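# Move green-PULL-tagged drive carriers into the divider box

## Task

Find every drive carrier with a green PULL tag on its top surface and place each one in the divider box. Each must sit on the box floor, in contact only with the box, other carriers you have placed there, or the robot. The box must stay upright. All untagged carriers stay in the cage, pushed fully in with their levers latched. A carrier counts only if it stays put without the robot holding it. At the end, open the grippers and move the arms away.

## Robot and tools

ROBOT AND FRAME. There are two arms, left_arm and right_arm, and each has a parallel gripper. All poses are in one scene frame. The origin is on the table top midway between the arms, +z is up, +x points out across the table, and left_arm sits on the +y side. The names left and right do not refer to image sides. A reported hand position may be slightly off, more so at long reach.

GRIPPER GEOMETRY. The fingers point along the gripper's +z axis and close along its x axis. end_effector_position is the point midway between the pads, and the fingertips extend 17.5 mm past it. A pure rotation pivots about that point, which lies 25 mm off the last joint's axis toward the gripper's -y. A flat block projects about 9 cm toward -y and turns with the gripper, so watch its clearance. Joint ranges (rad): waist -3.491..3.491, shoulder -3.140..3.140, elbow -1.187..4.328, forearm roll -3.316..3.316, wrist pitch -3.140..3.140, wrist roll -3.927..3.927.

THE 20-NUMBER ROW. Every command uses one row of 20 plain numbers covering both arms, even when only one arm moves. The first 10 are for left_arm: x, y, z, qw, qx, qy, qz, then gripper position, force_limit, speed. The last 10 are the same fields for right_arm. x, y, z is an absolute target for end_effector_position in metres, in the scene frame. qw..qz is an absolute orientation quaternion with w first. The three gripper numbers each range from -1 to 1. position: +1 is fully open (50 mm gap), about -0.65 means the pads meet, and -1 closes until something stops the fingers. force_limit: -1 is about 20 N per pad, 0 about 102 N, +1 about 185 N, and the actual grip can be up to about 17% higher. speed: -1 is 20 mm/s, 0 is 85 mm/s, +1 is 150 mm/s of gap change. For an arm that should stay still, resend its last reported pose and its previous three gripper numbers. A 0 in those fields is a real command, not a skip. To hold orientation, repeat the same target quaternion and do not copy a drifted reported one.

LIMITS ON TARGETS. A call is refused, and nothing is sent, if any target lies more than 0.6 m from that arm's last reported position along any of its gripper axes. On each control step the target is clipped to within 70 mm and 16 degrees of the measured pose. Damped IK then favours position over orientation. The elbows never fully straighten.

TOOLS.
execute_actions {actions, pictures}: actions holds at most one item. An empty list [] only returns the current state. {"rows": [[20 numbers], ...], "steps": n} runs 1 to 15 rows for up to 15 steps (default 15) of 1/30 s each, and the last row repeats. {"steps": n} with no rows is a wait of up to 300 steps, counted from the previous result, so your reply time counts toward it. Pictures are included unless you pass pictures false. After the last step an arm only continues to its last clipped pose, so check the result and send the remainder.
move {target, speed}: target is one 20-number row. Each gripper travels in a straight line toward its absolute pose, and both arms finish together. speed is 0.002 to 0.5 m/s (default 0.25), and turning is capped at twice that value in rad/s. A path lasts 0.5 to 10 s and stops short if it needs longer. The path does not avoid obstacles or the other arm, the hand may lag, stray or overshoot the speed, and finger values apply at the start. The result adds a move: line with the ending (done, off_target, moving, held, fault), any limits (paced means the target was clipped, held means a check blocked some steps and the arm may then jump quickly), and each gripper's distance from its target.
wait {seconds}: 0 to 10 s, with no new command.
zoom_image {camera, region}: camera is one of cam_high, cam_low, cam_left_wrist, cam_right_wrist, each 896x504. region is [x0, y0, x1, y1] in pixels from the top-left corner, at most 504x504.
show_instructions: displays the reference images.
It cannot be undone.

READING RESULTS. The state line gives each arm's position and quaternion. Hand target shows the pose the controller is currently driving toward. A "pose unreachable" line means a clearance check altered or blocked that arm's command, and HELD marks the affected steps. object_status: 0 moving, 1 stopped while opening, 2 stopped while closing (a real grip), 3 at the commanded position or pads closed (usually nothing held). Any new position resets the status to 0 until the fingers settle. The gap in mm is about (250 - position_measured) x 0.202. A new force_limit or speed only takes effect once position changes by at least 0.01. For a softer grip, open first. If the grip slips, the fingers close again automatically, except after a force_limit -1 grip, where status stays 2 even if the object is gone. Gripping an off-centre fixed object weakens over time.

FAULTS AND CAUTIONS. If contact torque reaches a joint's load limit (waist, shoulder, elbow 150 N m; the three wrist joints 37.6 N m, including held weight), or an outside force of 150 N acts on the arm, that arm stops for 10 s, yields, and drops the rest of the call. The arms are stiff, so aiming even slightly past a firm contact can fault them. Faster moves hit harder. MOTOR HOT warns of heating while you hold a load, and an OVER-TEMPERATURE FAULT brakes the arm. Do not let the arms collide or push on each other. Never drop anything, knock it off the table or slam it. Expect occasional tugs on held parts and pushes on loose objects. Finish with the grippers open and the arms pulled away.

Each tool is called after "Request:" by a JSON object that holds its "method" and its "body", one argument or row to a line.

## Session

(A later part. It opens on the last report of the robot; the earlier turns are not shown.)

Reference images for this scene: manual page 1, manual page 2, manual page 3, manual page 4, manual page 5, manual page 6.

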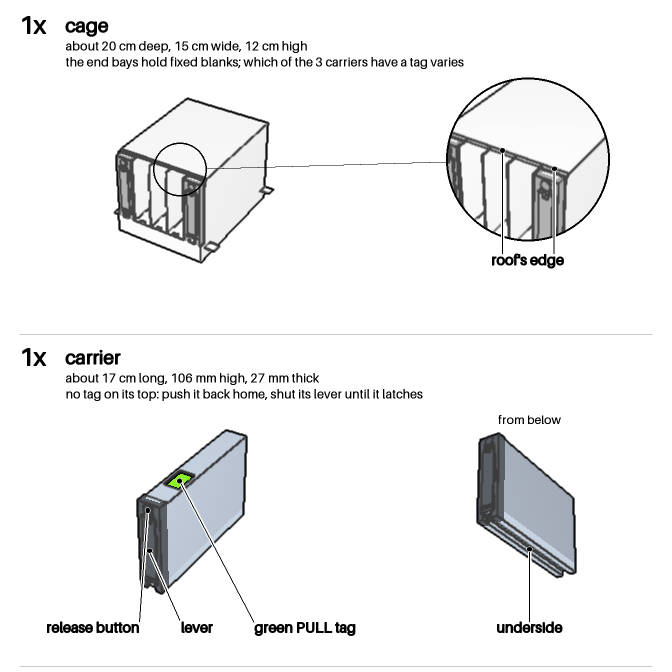

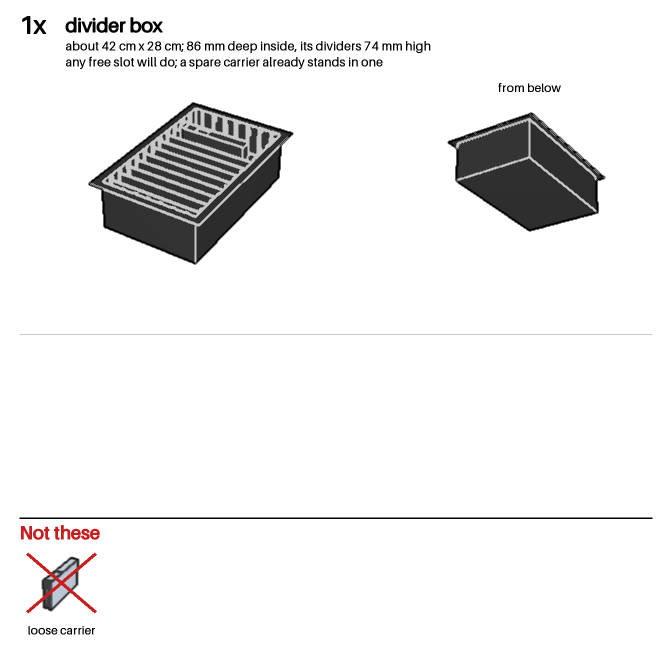

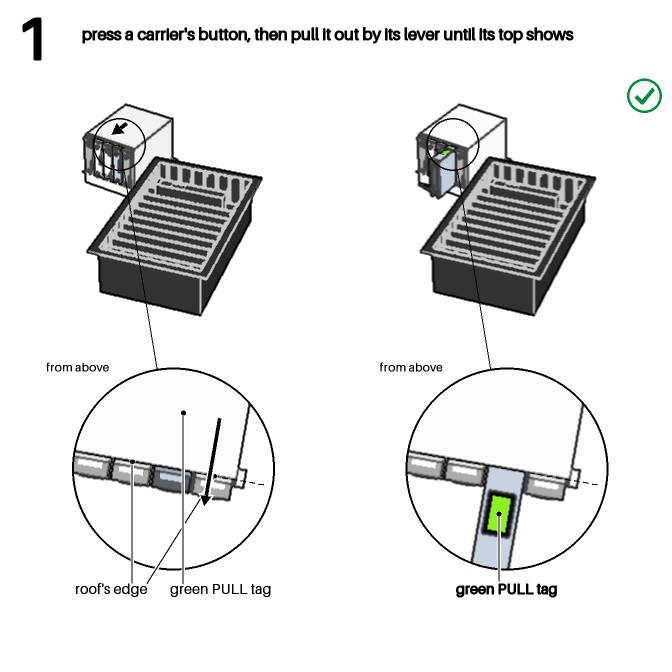

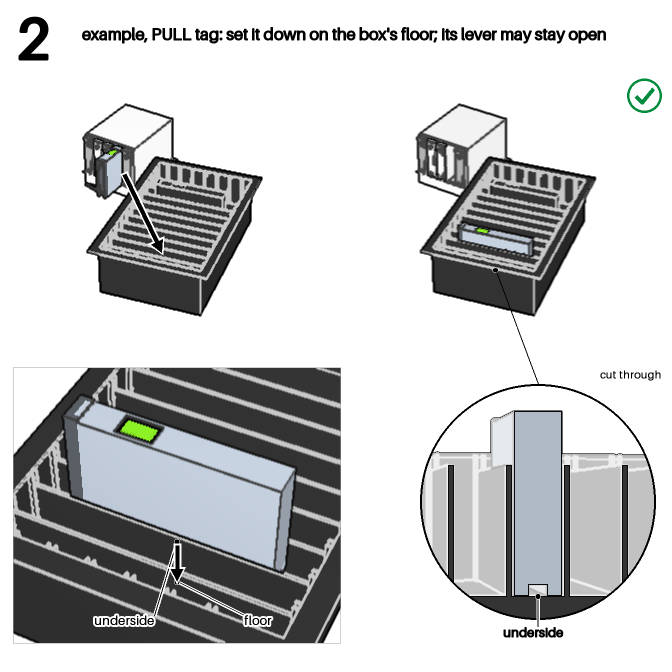

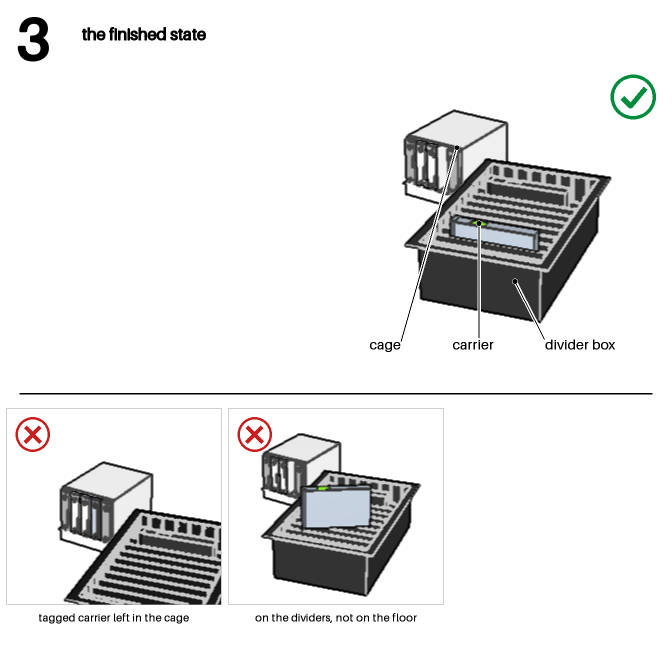

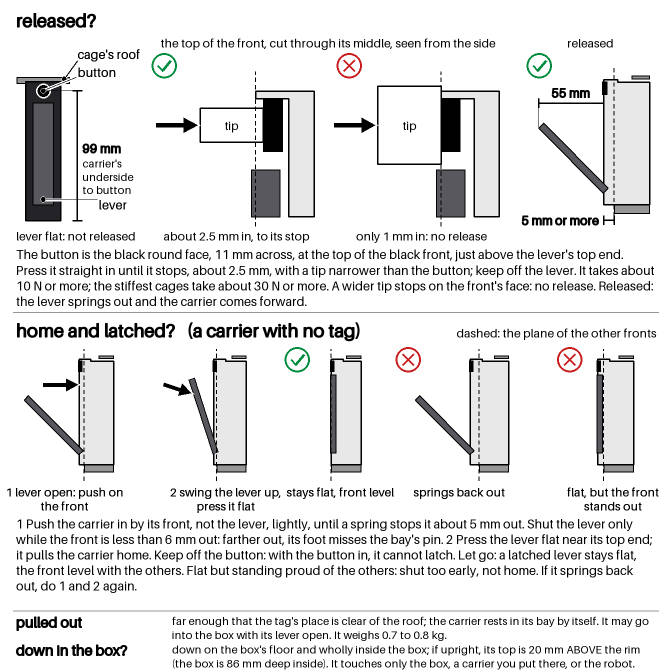

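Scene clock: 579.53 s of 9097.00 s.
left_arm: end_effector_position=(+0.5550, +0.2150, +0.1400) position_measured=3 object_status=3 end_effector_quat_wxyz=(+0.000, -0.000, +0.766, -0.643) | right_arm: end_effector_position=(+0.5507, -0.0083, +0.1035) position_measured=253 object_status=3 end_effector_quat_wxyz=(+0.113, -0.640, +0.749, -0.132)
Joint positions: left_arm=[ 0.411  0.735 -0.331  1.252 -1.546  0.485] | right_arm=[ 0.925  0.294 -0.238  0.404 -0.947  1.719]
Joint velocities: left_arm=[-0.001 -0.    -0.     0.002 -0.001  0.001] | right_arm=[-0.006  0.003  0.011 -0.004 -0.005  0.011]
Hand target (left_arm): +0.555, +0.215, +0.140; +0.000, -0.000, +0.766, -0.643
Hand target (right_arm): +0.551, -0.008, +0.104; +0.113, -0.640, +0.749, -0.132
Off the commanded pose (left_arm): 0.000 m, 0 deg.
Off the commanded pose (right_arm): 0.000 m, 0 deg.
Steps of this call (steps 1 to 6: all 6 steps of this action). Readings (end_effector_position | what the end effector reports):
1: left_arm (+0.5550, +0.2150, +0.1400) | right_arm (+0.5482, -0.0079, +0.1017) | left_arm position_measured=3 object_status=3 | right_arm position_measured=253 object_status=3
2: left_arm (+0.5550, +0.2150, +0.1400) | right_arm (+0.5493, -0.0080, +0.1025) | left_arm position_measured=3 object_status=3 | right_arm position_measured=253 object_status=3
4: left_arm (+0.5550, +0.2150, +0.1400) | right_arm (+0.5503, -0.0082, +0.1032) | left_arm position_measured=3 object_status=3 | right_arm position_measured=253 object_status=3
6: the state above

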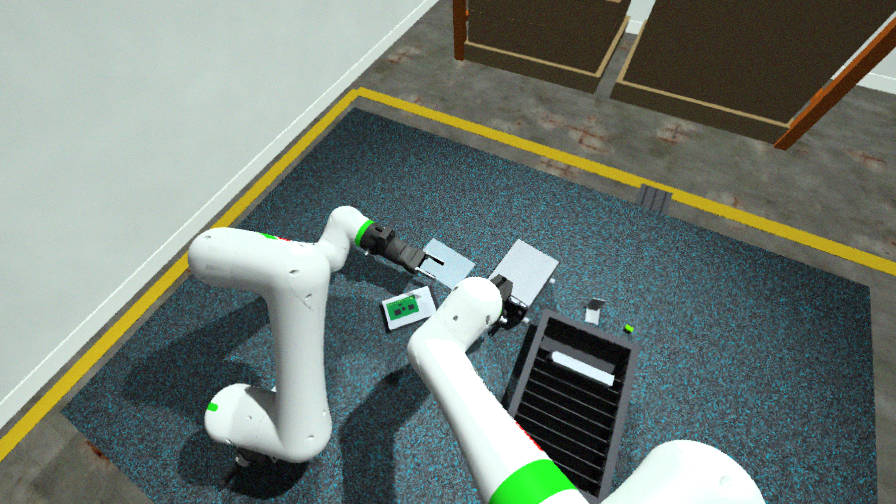

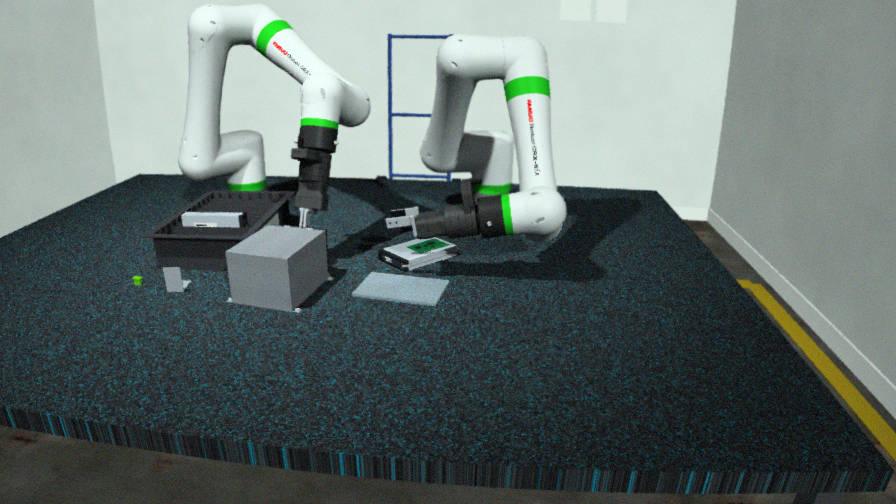

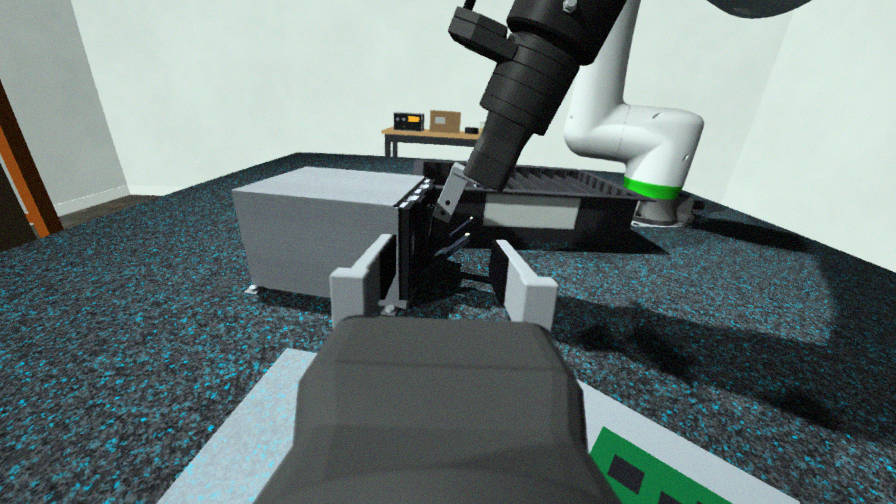

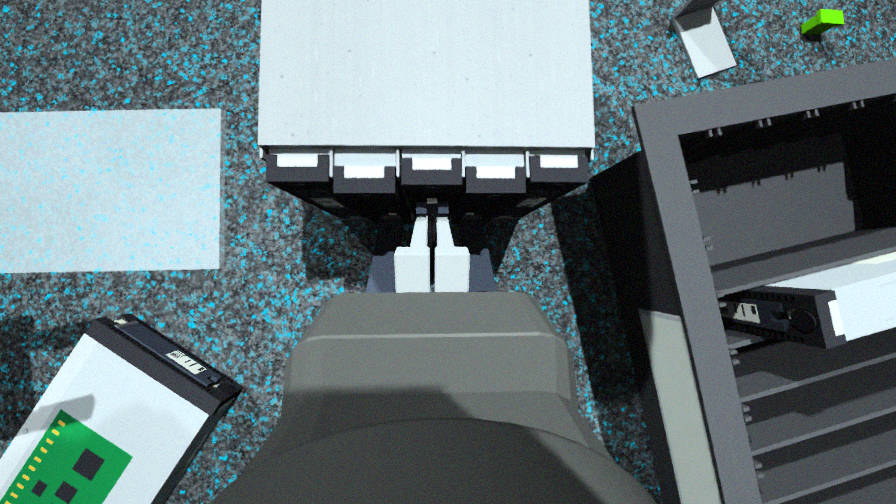

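Request:
{"method": "execute_actions", "body": {
  "actions": [
    {"rows": [[0.555,0.215,0.14,0,0,0.766,-0.6428,1,0,0,0.55199,-0.00846,0.10386,-0.1128,0.6396,-0.7489,0.1321,-1,0,1],[0.555,0.215,0.14,0,0,0.766,-0.6428,1,0,0,0.55298,-0.00862,0.10402,-0.1128,0.6396,-0.7489,0.1321,-1,0,1],[0.555,0.215,0.14,0,0,0.766,-0.6428,1,0,0,0.55397,-0.00878,0.10419,-0.1128,0.6396,-0.7489,0.1321,-1,0,1],[0.555,0.215,0.14,0,0,0.766,-0.6428,1,0,0,0.55496,-0.00895,0.10435,-0.1128,0.6396,-0.7489,0.1321,-1,0,1],[0.555,0.215,0.14,0,0,0.766,-0.6428,1,0,0,0.55595,-0.00911,0.10451,-0.1128,0.6396,-0.7489,0.1321,-1,0,1],[0.555,0.215,0.14,0,0,0.766,-0.6428,1,0,0,0.55694,-0.00927,0.10468,-0.1128,0.6396,-0.7489,0.1321,-1,0,1],[0.555,0.215,0.14,0,0,0.766,-0.6428,1,0,0,0.55793,-0.00943,0.10484,-0.1128,0.6396,-0.7489,0.1321,-1,0,1],[0.555,0.215,0.14,0,0,0.766,-0.6428,1,0,0,0.5589,-0.0096,0.105,-0.1128,0.6396,-0.7489,0.1321,-1,0,1],[0.555,0.215,0.14,0,0,0.766,-0.6428,1,0,0,0.5592,-0.00962,0.105,-0.1128,0.6396,-0.7489,0.1321,-1,0,1],[0.555,0.215,0.14,0,0,0.766,-0.6428,1,0,0,0.5595,-0.00967,0.105,-0.1128,0.6396,-0.7489,0.1321,-1,0,1],[0.555,0.215,0.14,0,0,0.766,-0.6428,1,0,0,0.5598,-0.00972,0.105,-0.1128,0.6396,-0.7489,0.1321,-1,0,1],[0.555,0.215,0.14,0,0,0.766,-0.6428,1,0,0,0.5600,-0.00975,0.105,-0.1128,0.6396,-0.7489,0.1321,-1,0,1]], "steps": 15}
  ],
  "pictures": false
}}

Request:
{"method": "execute_actions", "body": {
  "actions": [
    {"rows": [[0.555,0.215,0.14,0,0,0.766,-0.6428,1,0,0,0.5600,-0.00975,0.105,-0.1128,0.6396,-0.7489,0.1321,-1,0,1]], "steps": 6}
  ],
  "pictures": true
}}

Request:
{"method": "zoom_image", "body": {
  "camera": "cam_left_wrist",
  "region": [385, 150, 485, 260]
}}

Request:
{"method": "zoom_image", "body": {
  "camera": "cam_right_wrist",
  "region": [300, 140, 560, 260]
}}

Scene clock: 594.93 s of 9097.00 s.
left_arm: end_effector_position=(+0.5550, +0.2150, +0.1400) position_measured=3 object_status=3 end_effector_quat_wxyz=(+0.000, -0.000, +0.766, -0.643) | right_arm: end_effector_position=(+0.5597, -0.0097, +0.1050) position_measured=253 object_status=3 end_effector_quat_wxyz=(+0.113, -0.640, +0.749, -0.132)
Joint positions: left_arm=[ 0.411  0.735 -0.331  1.252 -1.546  0.485] | right_arm=[ 0.909  0.305 -0.22   0.4   -0.949  1.739]
Joint velocities: left_arm=[-0.001 -0.     0.     0.    -0.001 -0.   ] | right_arm=[-0.005  0.005  0.007 -0.001 -0.     0.007]
Hand target (left_arm): +0.555, +0.215, +0.140; +0.000, -0.000, +0.766, -0.643
Hand target (right_arm): +0.560, -0.010, +0.105; +0.113, -0.640, +0.749, -0.132
Off the commanded pose (left_arm): 0.000 m, 0 deg.
Off the commanded pose (right_arm): 0.000 m, 0 deg.
Steps of this call (steps 1 to 90: nothing new was sent; then 11.90 s passed at rest; steps 91 to 105: all 15 steps of this action). Readings (end_effector_position | what the end effector reports):
91: left_arm (+0.5550, +0.2150, +0.1400) | right_arm (+0.5511, -0.0083, +0.1037) | left_arm position_measured=3 object_status=3 | right_arm position_measured=253 object_status=3
92: left_arm (+0.5550, +0.2150, +0.1400) | right_arm (+0.5514, -0.0084, +0.1038) | left_arm position_measured=3 object_status=3 | right_arm position_measured=253 object_status=3
94: left_arm (+0.5550, +0.2150, +0.1400) | right_arm (+0.5527, -0.0086, +0.1040) | left_arm position_measured=3 object_status=3 | right_arm position_measured=253 object_status=3
98: left_arm (+0.5550, +0.2150, +0.1400) | right_arm (+0.5562, -0.0092, +0.1046) | left_arm position_measured=3 object_status=3 | right_arm position_measured=253 object_status=3
105: the state above

Scene clock: 595.13 s of 9097.00 s.
left_arm: end_effector_position=(+0.5550, +0.2150, +0.1400) position_measured=3 object_status=3 end_effector_quat_wxyz=(+0.000, -0.000, +0.766, -0.643) | right_arm: end_effector_position=(+0.5600, -0.0097, +0.1050) position_measured=253 object_status=3 end_effector_quat_wxyz=(+0.113, -0.640, +0.749, -0.132)
Joint positions: left_arm=[ 0.411  0.735 -0.331  1.252 -1.546  0.485] | right_arm=[ 0.909  0.305 -0.219  0.4   -0.949  1.739]
Joint velocities: left_arm=[-0.001  0.    -0.001 -0.    -0.     0.   ] | right_arm=[-0.002  0.     0.    -0.     0.     0.001]
Hand target (left_arm): +0.555, +0.215, +0.140; +0.000, -0.000, +0.766, -0.643
Hand target (right_arm): +0.560, -0.010, +0.105; +0.113, -0.640, +0.749, -0.132
Off the commanded pose (left_arm): 0.000 m, 0 deg.
Off the commanded pose (right_arm): 0.000 m, 0 deg.
Steps of this call (steps 1 to 6: all 6 steps of this action). Readings (end_effector_position | what the end effector reports):
1: left_arm (+0.5550, +0.2150, +0.1400) | right_arm (+0.5598, -0.0097, +0.1050) | left_arm position_measured=3 object_status=3 | right_arm position_measured=253 object_status=3
2: left_arm (+0.5550, +0.2150, +0.1400) | right_arm (+0.5599, -0.0097, +0.1050) | left_arm position_measured=3 object_status=3 | right_arm position_measured=253 object_status=3
4: left_arm (+0.5550, +0.2150, +0.1400) | right_arm (+0.5599, -0.0097, +0.1050) | left_arm position_measured=3 object_status=3 | right_arm position_measured=253 object_status=3
6: the state above

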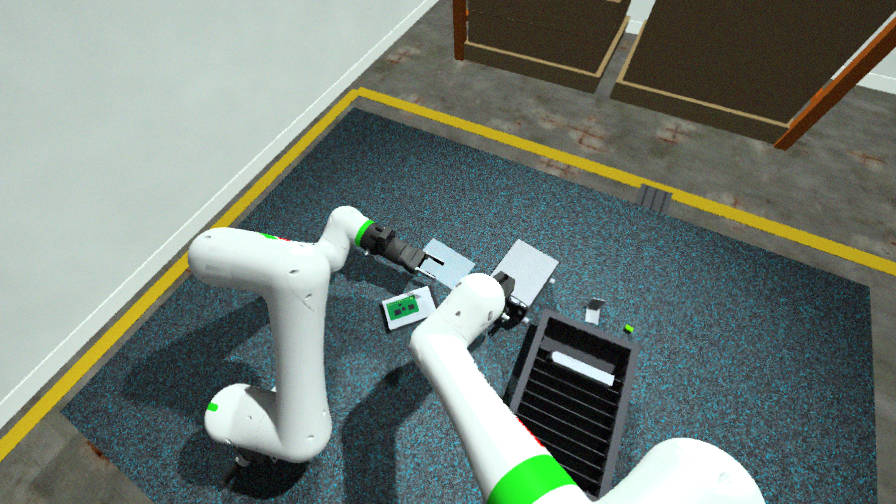

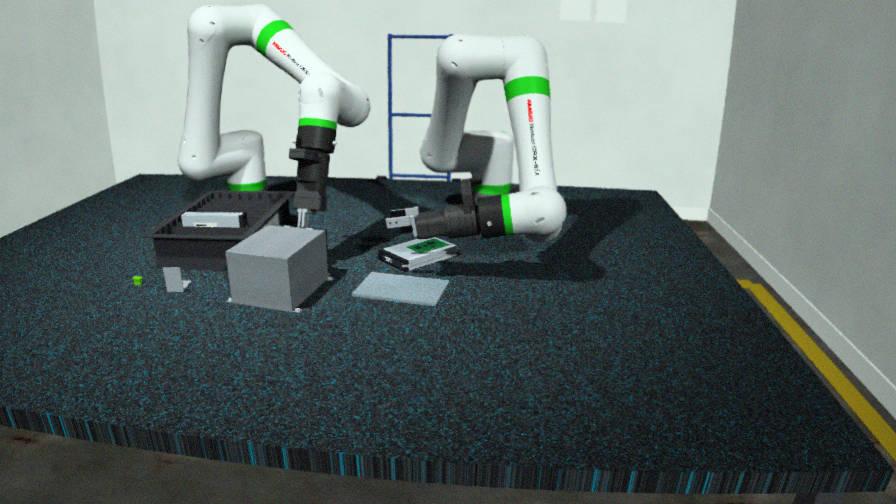

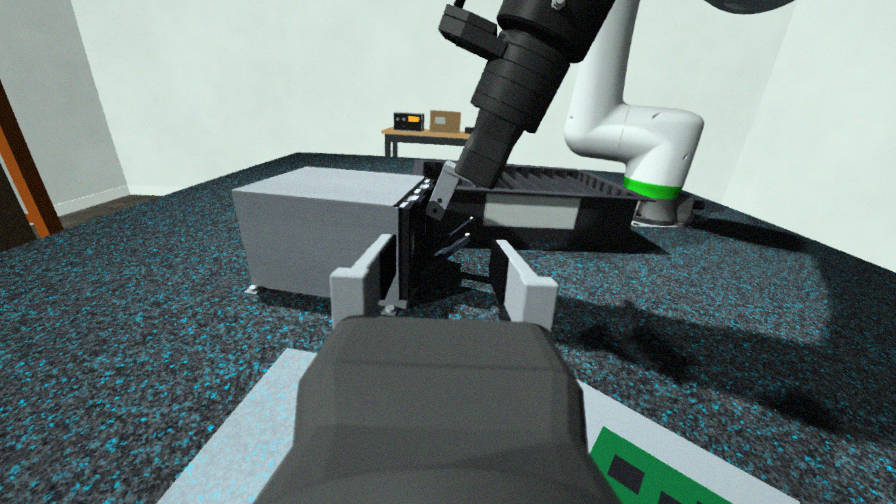

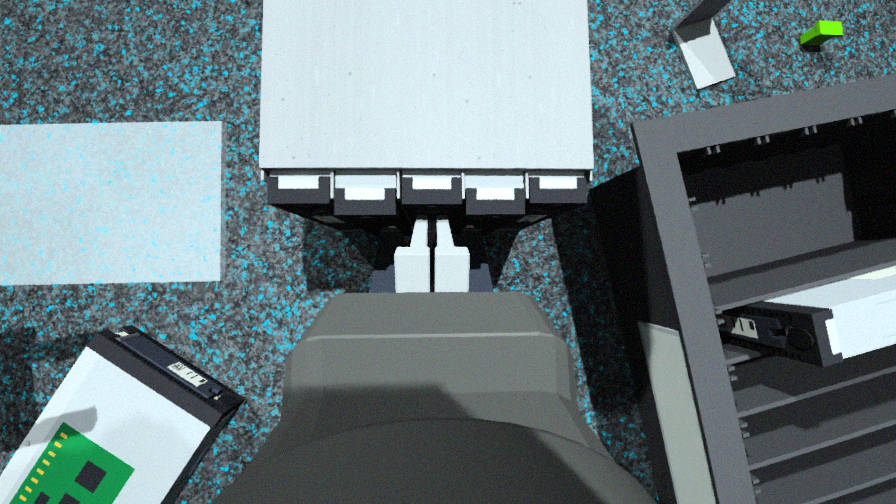

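Region (385, 150, 485, 260) of cam_left_wrist's 896x504 image, scaled by 4.582, with more detail than that image has; it fills the left 458 columns of this view, and the rest is white.

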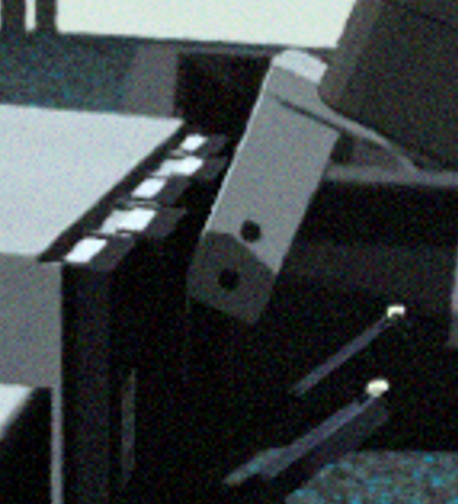

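Region (300, 140, 560, 260) of cam_right_wrist's 896x504 image, scaled by 1.938, with more detail than that image has; it fills the top 233 rows of this view, and the rest is white.

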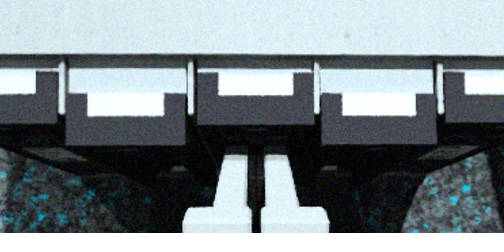

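Request:
{"method": "execute_actions", "body": {
  "actions": [
    {"rows": [[0.555,0.215,0.14,0,0,0.766,-0.6428,1,0,0,0.5602,-0.00978,0.105,-0.1128,0.6396,-0.7489,0.1321,-1,0,1],[0.555,0.215,0.14,0,0,0.766,-0.6428,1,0,0,0.5604,-0.00981,0.105,-0.1128,0.6396,-0.7489,0.1321,-1,0,1],[0.555,0.215,0.14,0,0,0.766,-0.6428,1,0,0,0.5606,-0.00985,0.105,-0.1128,0.6396,-0.7489,0.1321,-1,0,1],[0.555,0.215,0.14,0,0,0.766,-0.6428,1,0,0,0.5608,-0.00988,0.105,-0.1128,0.6396,-0.7489,0.1321,-1,0,1],[0.555,0.215,0.14,0,0,0.766,-0.6428,1,0,0,0.5610,-0.00991,0.105,-0.1128,0.6396,-0.7489,0.1321,-1,0,1],[0.555,0.215,0.14,0,0,0.766,-0.6428,1,0,0,0.5612,-0.00994,0.105,-0.1128,0.6396,-0.7489,0.1321,-1,0,1],[0.555,0.215,0.14,0,0,0.766,-0.6428,1,0,0,0.5614,-0.00997,0.105,-0.1128,0.6396,-0.7489,0.1321,-1,0,1]], "steps": 13}
  ],
  "pictures": true
}}

Request:
{"method": "zoom_image", "body": {
  "camera": "cam_left_wrist",
  "region": [385, 150, 485, 260]
}}

Request:
{"method": "zoom_image", "body": {
  "camera": "cam_right_wrist",
  "region": [300, 140, 560, 260]
}}

Scene clock: 601.30 s of 9097.00 s.
left_arm: end_effector_position=(+0.5550, +0.2150, +0.1400) position_measured=3 object_status=3 end_effector_quat_wxyz=(+0.000, -0.000, +0.766, -0.643) | right_arm: end_effector_position=(+0.5613, -0.0100, +0.1050) position_measured=253 object_status=3 end_effector_quat_wxyz=(+0.113, -0.640, +0.749, -0.132)
Joint positions: left_arm=[ 0.411  0.735 -0.331  1.252 -1.546  0.485] | right_arm=[ 0.907  0.307 -0.217  0.4   -0.949  1.742]
Joint velocities: left_arm=[ 0.001 -0.    -0.     0.    -0.002  0.002] | right_arm=[-0.     0.001  0.001 -0.     0.     0.001]
Hand target (left_arm): +0.555, +0.215, +0.140; +0.000, -0.000, +0.766, -0.643
Hand target (right_arm): +0.561, -0.010, +0.105; +0.113, -0.640, +0.749, -0.132
Off the commanded pose (left_arm): 0.000 m, 0 deg.
Off the commanded pose (right_arm): 0.000 m, 0 deg.
Steps of this call (steps 1 to 90: nothing new was sent; then 2.73 s passed at rest; steps 91 to 103: all 13 steps of this action). Readings (end_effector_position | what the end effector reports):
91: left_arm (+0.5550, +0.2150, +0.1400) | right_arm (+0.5600, -0.0098, +0.1050) | left_arm position_measured=3 object_status=3 | right_arm position_measured=253 object_status=3
92: left_arm (+0.5550, +0.2150, +0.1400) | right_arm (+0.5601, -0.0098, +0.1050) | left_arm position_measured=3 object_status=3 | right_arm position_measured=253 object_status=3
94: left_arm (+0.5550, +0.2150, +0.1400) | right_arm (+0.5603, -0.0098, +0.1050) | left_arm position_measured=3 object_status=3 | right_arm position_measured=253 object_status=3
98: left_arm (+0.5550, +0.2150, +0.1400) | right_arm (+0.5610, -0.0099, +0.1050) | left_arm position_measured=3 object_status=3 | right_arm position_measured=253 object_status=3
103: the state above

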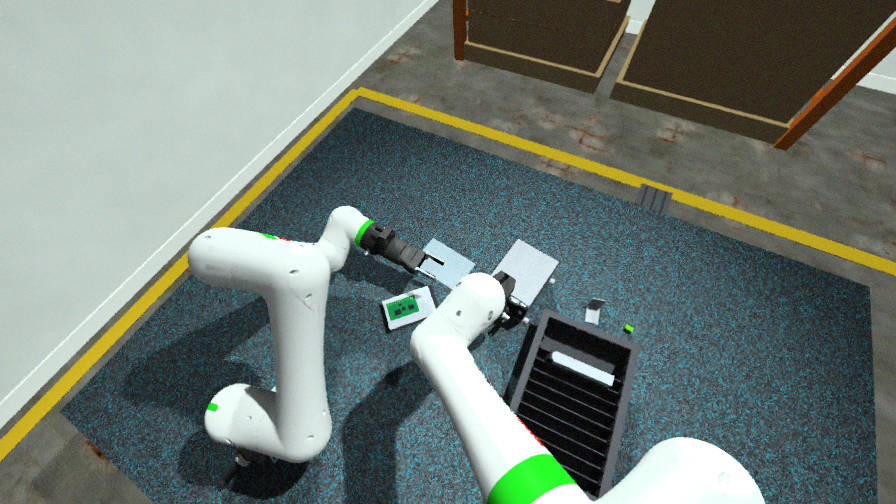

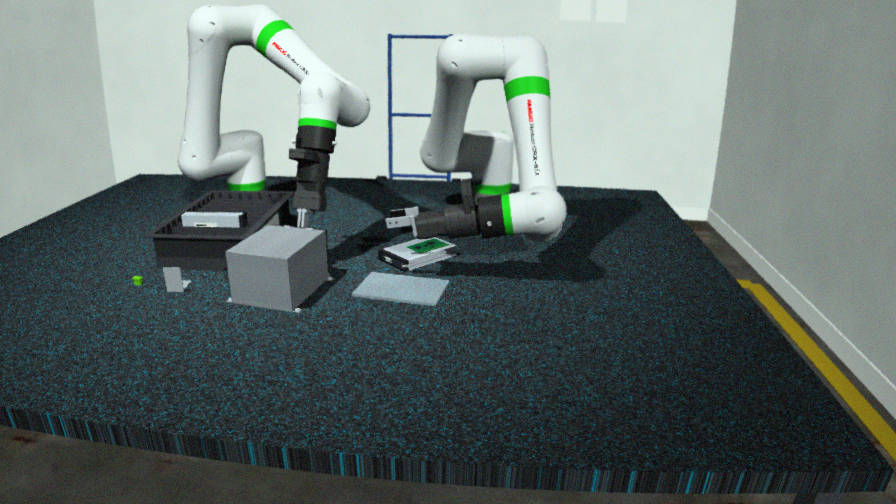

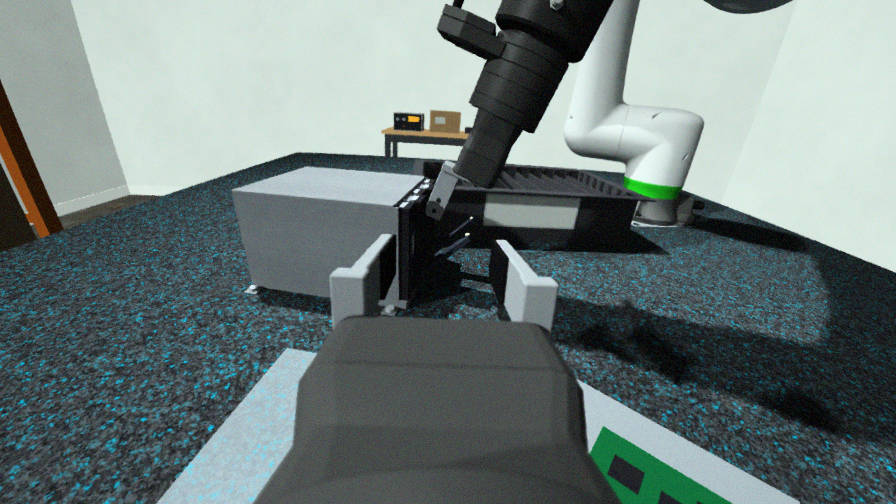

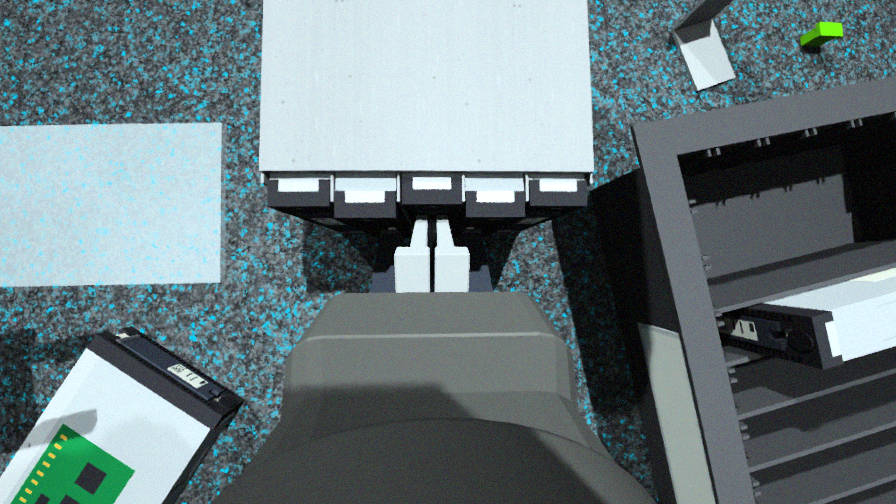

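Region (385, 150, 485, 260) of cam_left_wrist's 896x504 image, scaled by 4.582, with more detail than that image has; it fills the left 458 columns of this view, and the rest is white.

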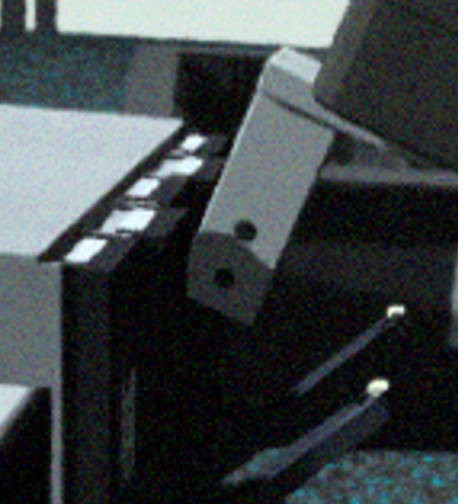

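Region (300, 140, 560, 260) of cam_right_wrist's 896x504 image, scaled by 1.938, with more detail than that image has; it fills the top 233 rows of this view, and the rest is white.

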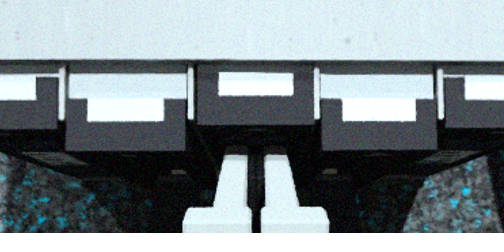

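Request:
{"method": "move", "body": {
  "target": [0.555,0.215,0.14,0,0,0.766,-0.6428,1,0,0,0.5440,-0.0072,0.113,-0.1128,0.6396,-0.7489,0.1321,-1,0,1],
  "speed": 0.05
}}

Request:
{"method": "move", "body": {
  "target": [0.555,0.215,0.14,0,0,0.766,-0.6428,1,0,0,0.5323,0.0235,0.115,-0.1128,0.6396,-0.7489,0.1321,0.04,-0.4,1],
  "speed": 0.08
}}

Request:
{"method": "zoom_image", "body": {
  "camera": "cam_right_wrist",
  "region": [250, 90, 620, 300]
}}

Request:
{"method": "zoom_image", "body": {
  "camera": "cam_left_wrist",
  "region": [380, 130, 540, 290]
}}

Scene clock: 619.07 s of 9097.00 s.
left_arm: end_effector_position=(+0.5550, +0.2150, +0.1400) position_measured=3 object_status=3 end_effector_quat_wxyz=(+0.000, -0.000, +0.766, -0.643) | right_arm: end_effector_position=(+0.5441, -0.0072, +0.1130) position_measured=253 object_status=3 end_effector_quat_wxyz=(+0.113, -0.640, +0.749, -0.132)
Joint positions: left_arm=[ 0.411  0.735 -0.331  1.252 -1.546  0.485] | right_arm=[ 0.938  0.276 -0.236  0.399 -0.97   1.716]
Joint velocities: left_arm=[ 0.     0.    -0.     0.001 -0.002 -0.   ] | right_arm=[ 0.001 -0.002 -0.001  0.    -0.001 -0.002]
Hand target (left_arm): +0.555, +0.215, +0.140; +0.000, -0.000, +0.766, -0.643
Hand target (right_arm): +0.544, -0.007, +0.113; +0.113, -0.640, +0.749, -0.132
Off the commanded pose (left_arm): 0.000 m, 0 deg.
Off the commanded pose (right_arm): 0.000 m, 0 deg.
After step 90, 14.00 s passed at rest.
move: done

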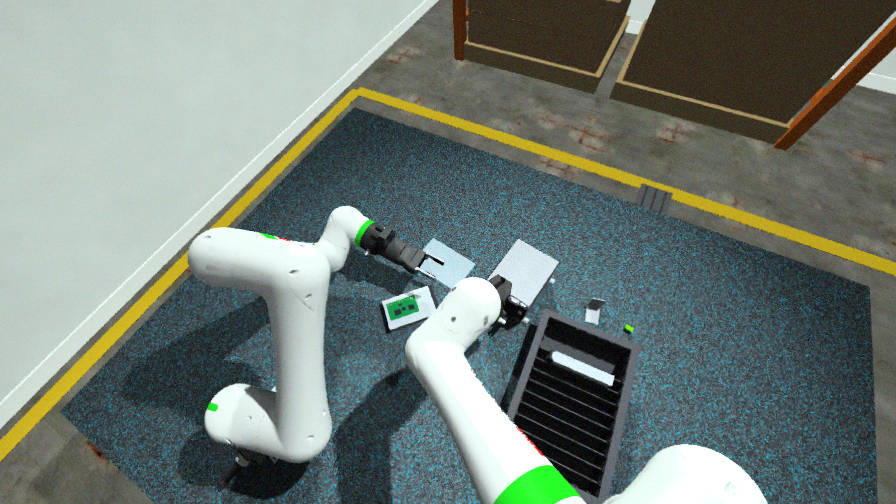

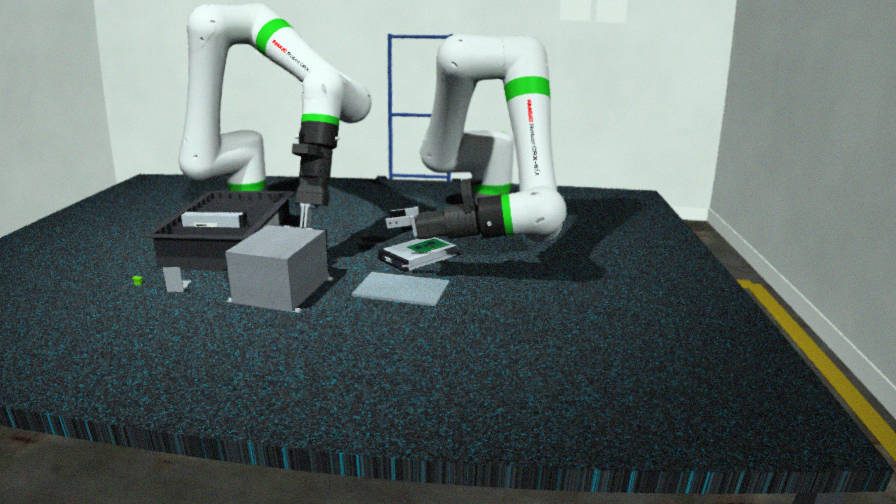

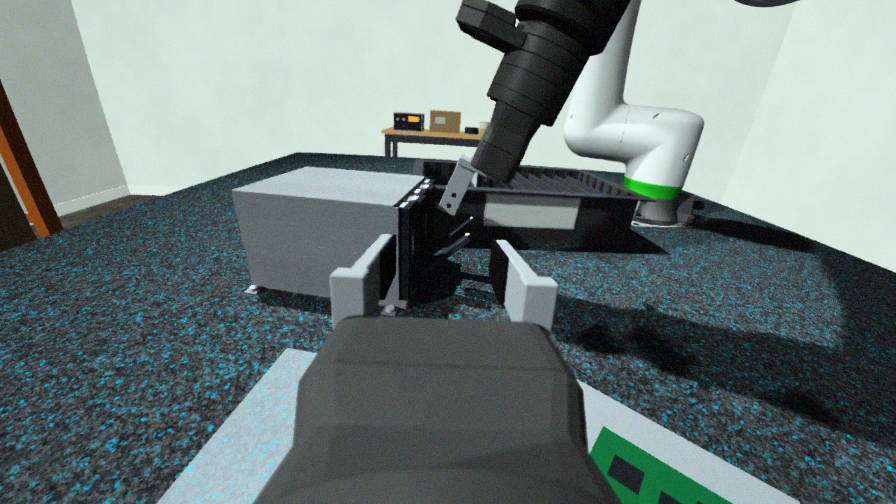

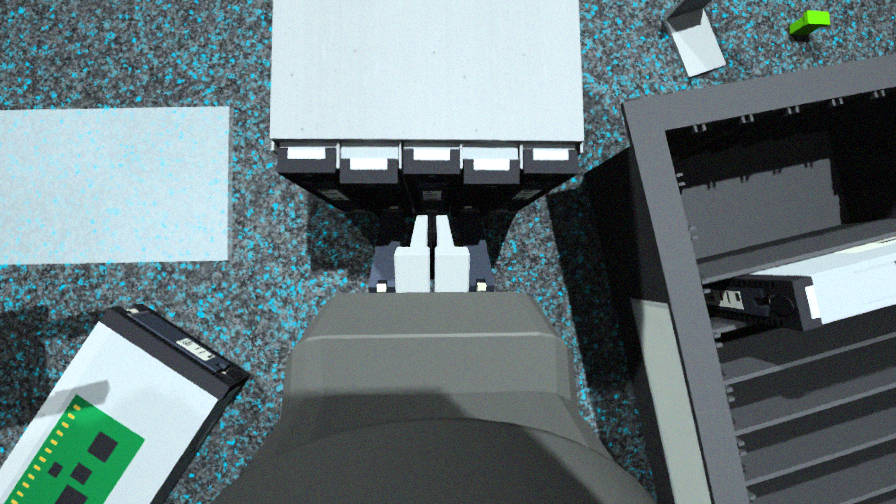

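Scene clock: 619.87 s of 9097.00 s.
left_arm: end_effector_position=(+0.5550, +0.2150, +0.1400) position_measured=3 object_status=3 end_effector_quat_wxyz=(+0.000, -0.000, +0.766, -0.643) | right_arm: end_effector_position=(+0.5323, +0.0234, +0.1150) position_measured=146 object_status=3 end_effector_quat_wxyz=(+0.113, -0.640, +0.749, -0.132)
Joint positions: left_arm=[ 0.411  0.735 -0.331  1.252 -1.546  0.485] | right_arm=[ 0.986  0.31  -0.187  0.398 -1.001  1.677]
Joint velocities: left_arm=[-0.     0.     0.     0.    -0.002  0.   ] | right_arm=[ 0.     0.001  0.002  0.    -0.001 -0.001]
Hand target (left_arm): +0.555, +0.215, +0.140; +0.000, -0.000, +0.766, -0.643
Hand target (right_arm): +0.532, +0.023, +0.115; +0.113, -0.640, +0.749, -0.132
Off the commanded pose (left_arm): 0.000 m, 0 deg.
Off the commanded pose (right_arm): 0.000 m, 0 deg.
move: done

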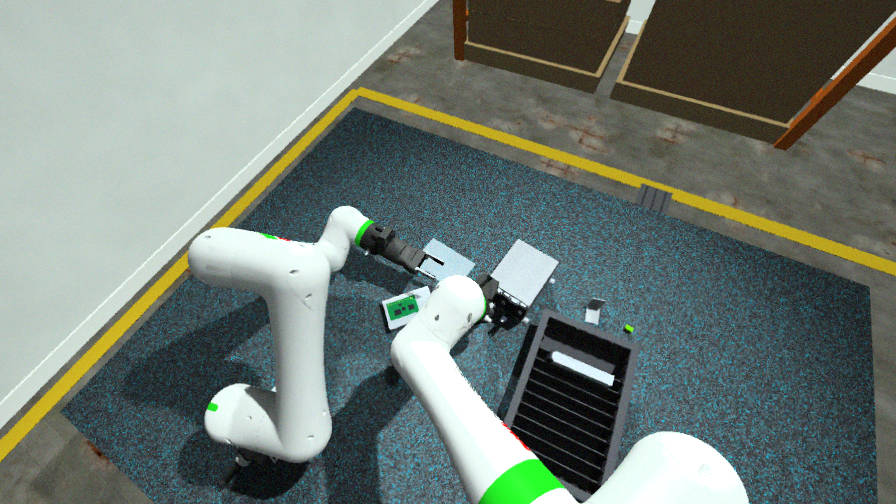

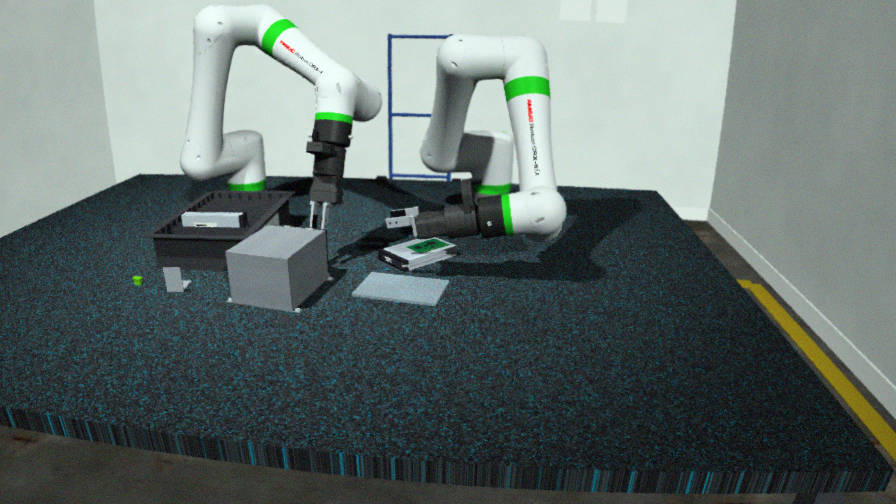

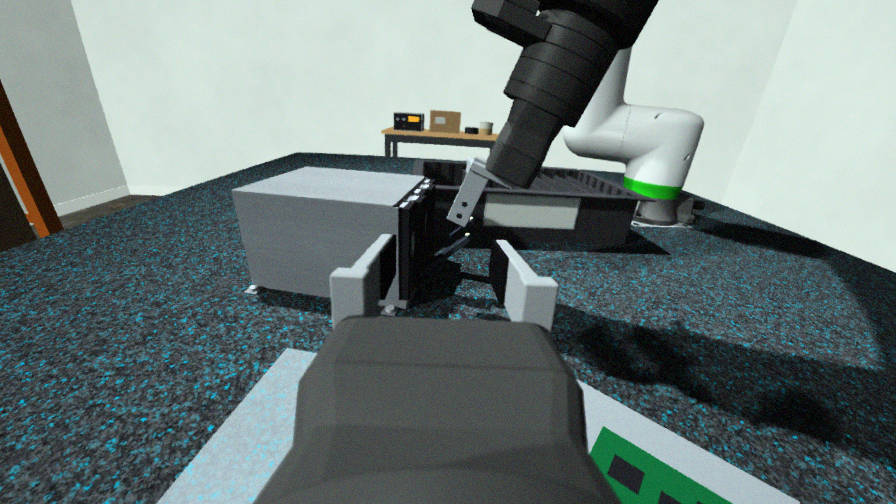

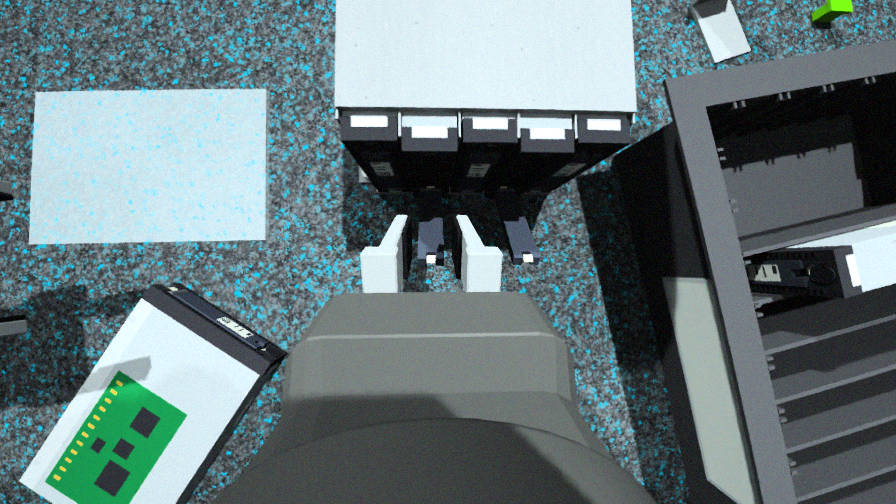

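Region (250, 90, 620, 300) of cam_right_wrist's 896x504 image, scaled by 1.362, with more detail than that image has; it fills the top 286 rows of this view, and the rest is white.

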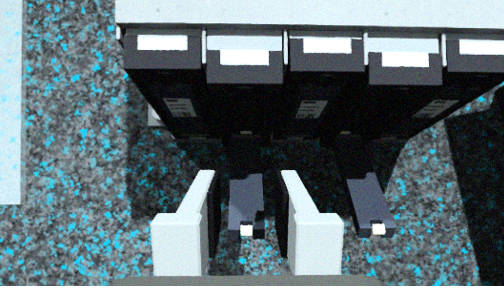

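Region (380, 130, 540, 290) of cam_left_wrist's 896x504 image, scaled by 3.150, with more detail than that image has.

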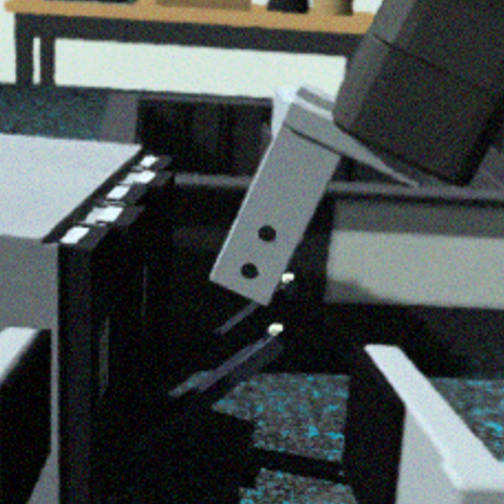

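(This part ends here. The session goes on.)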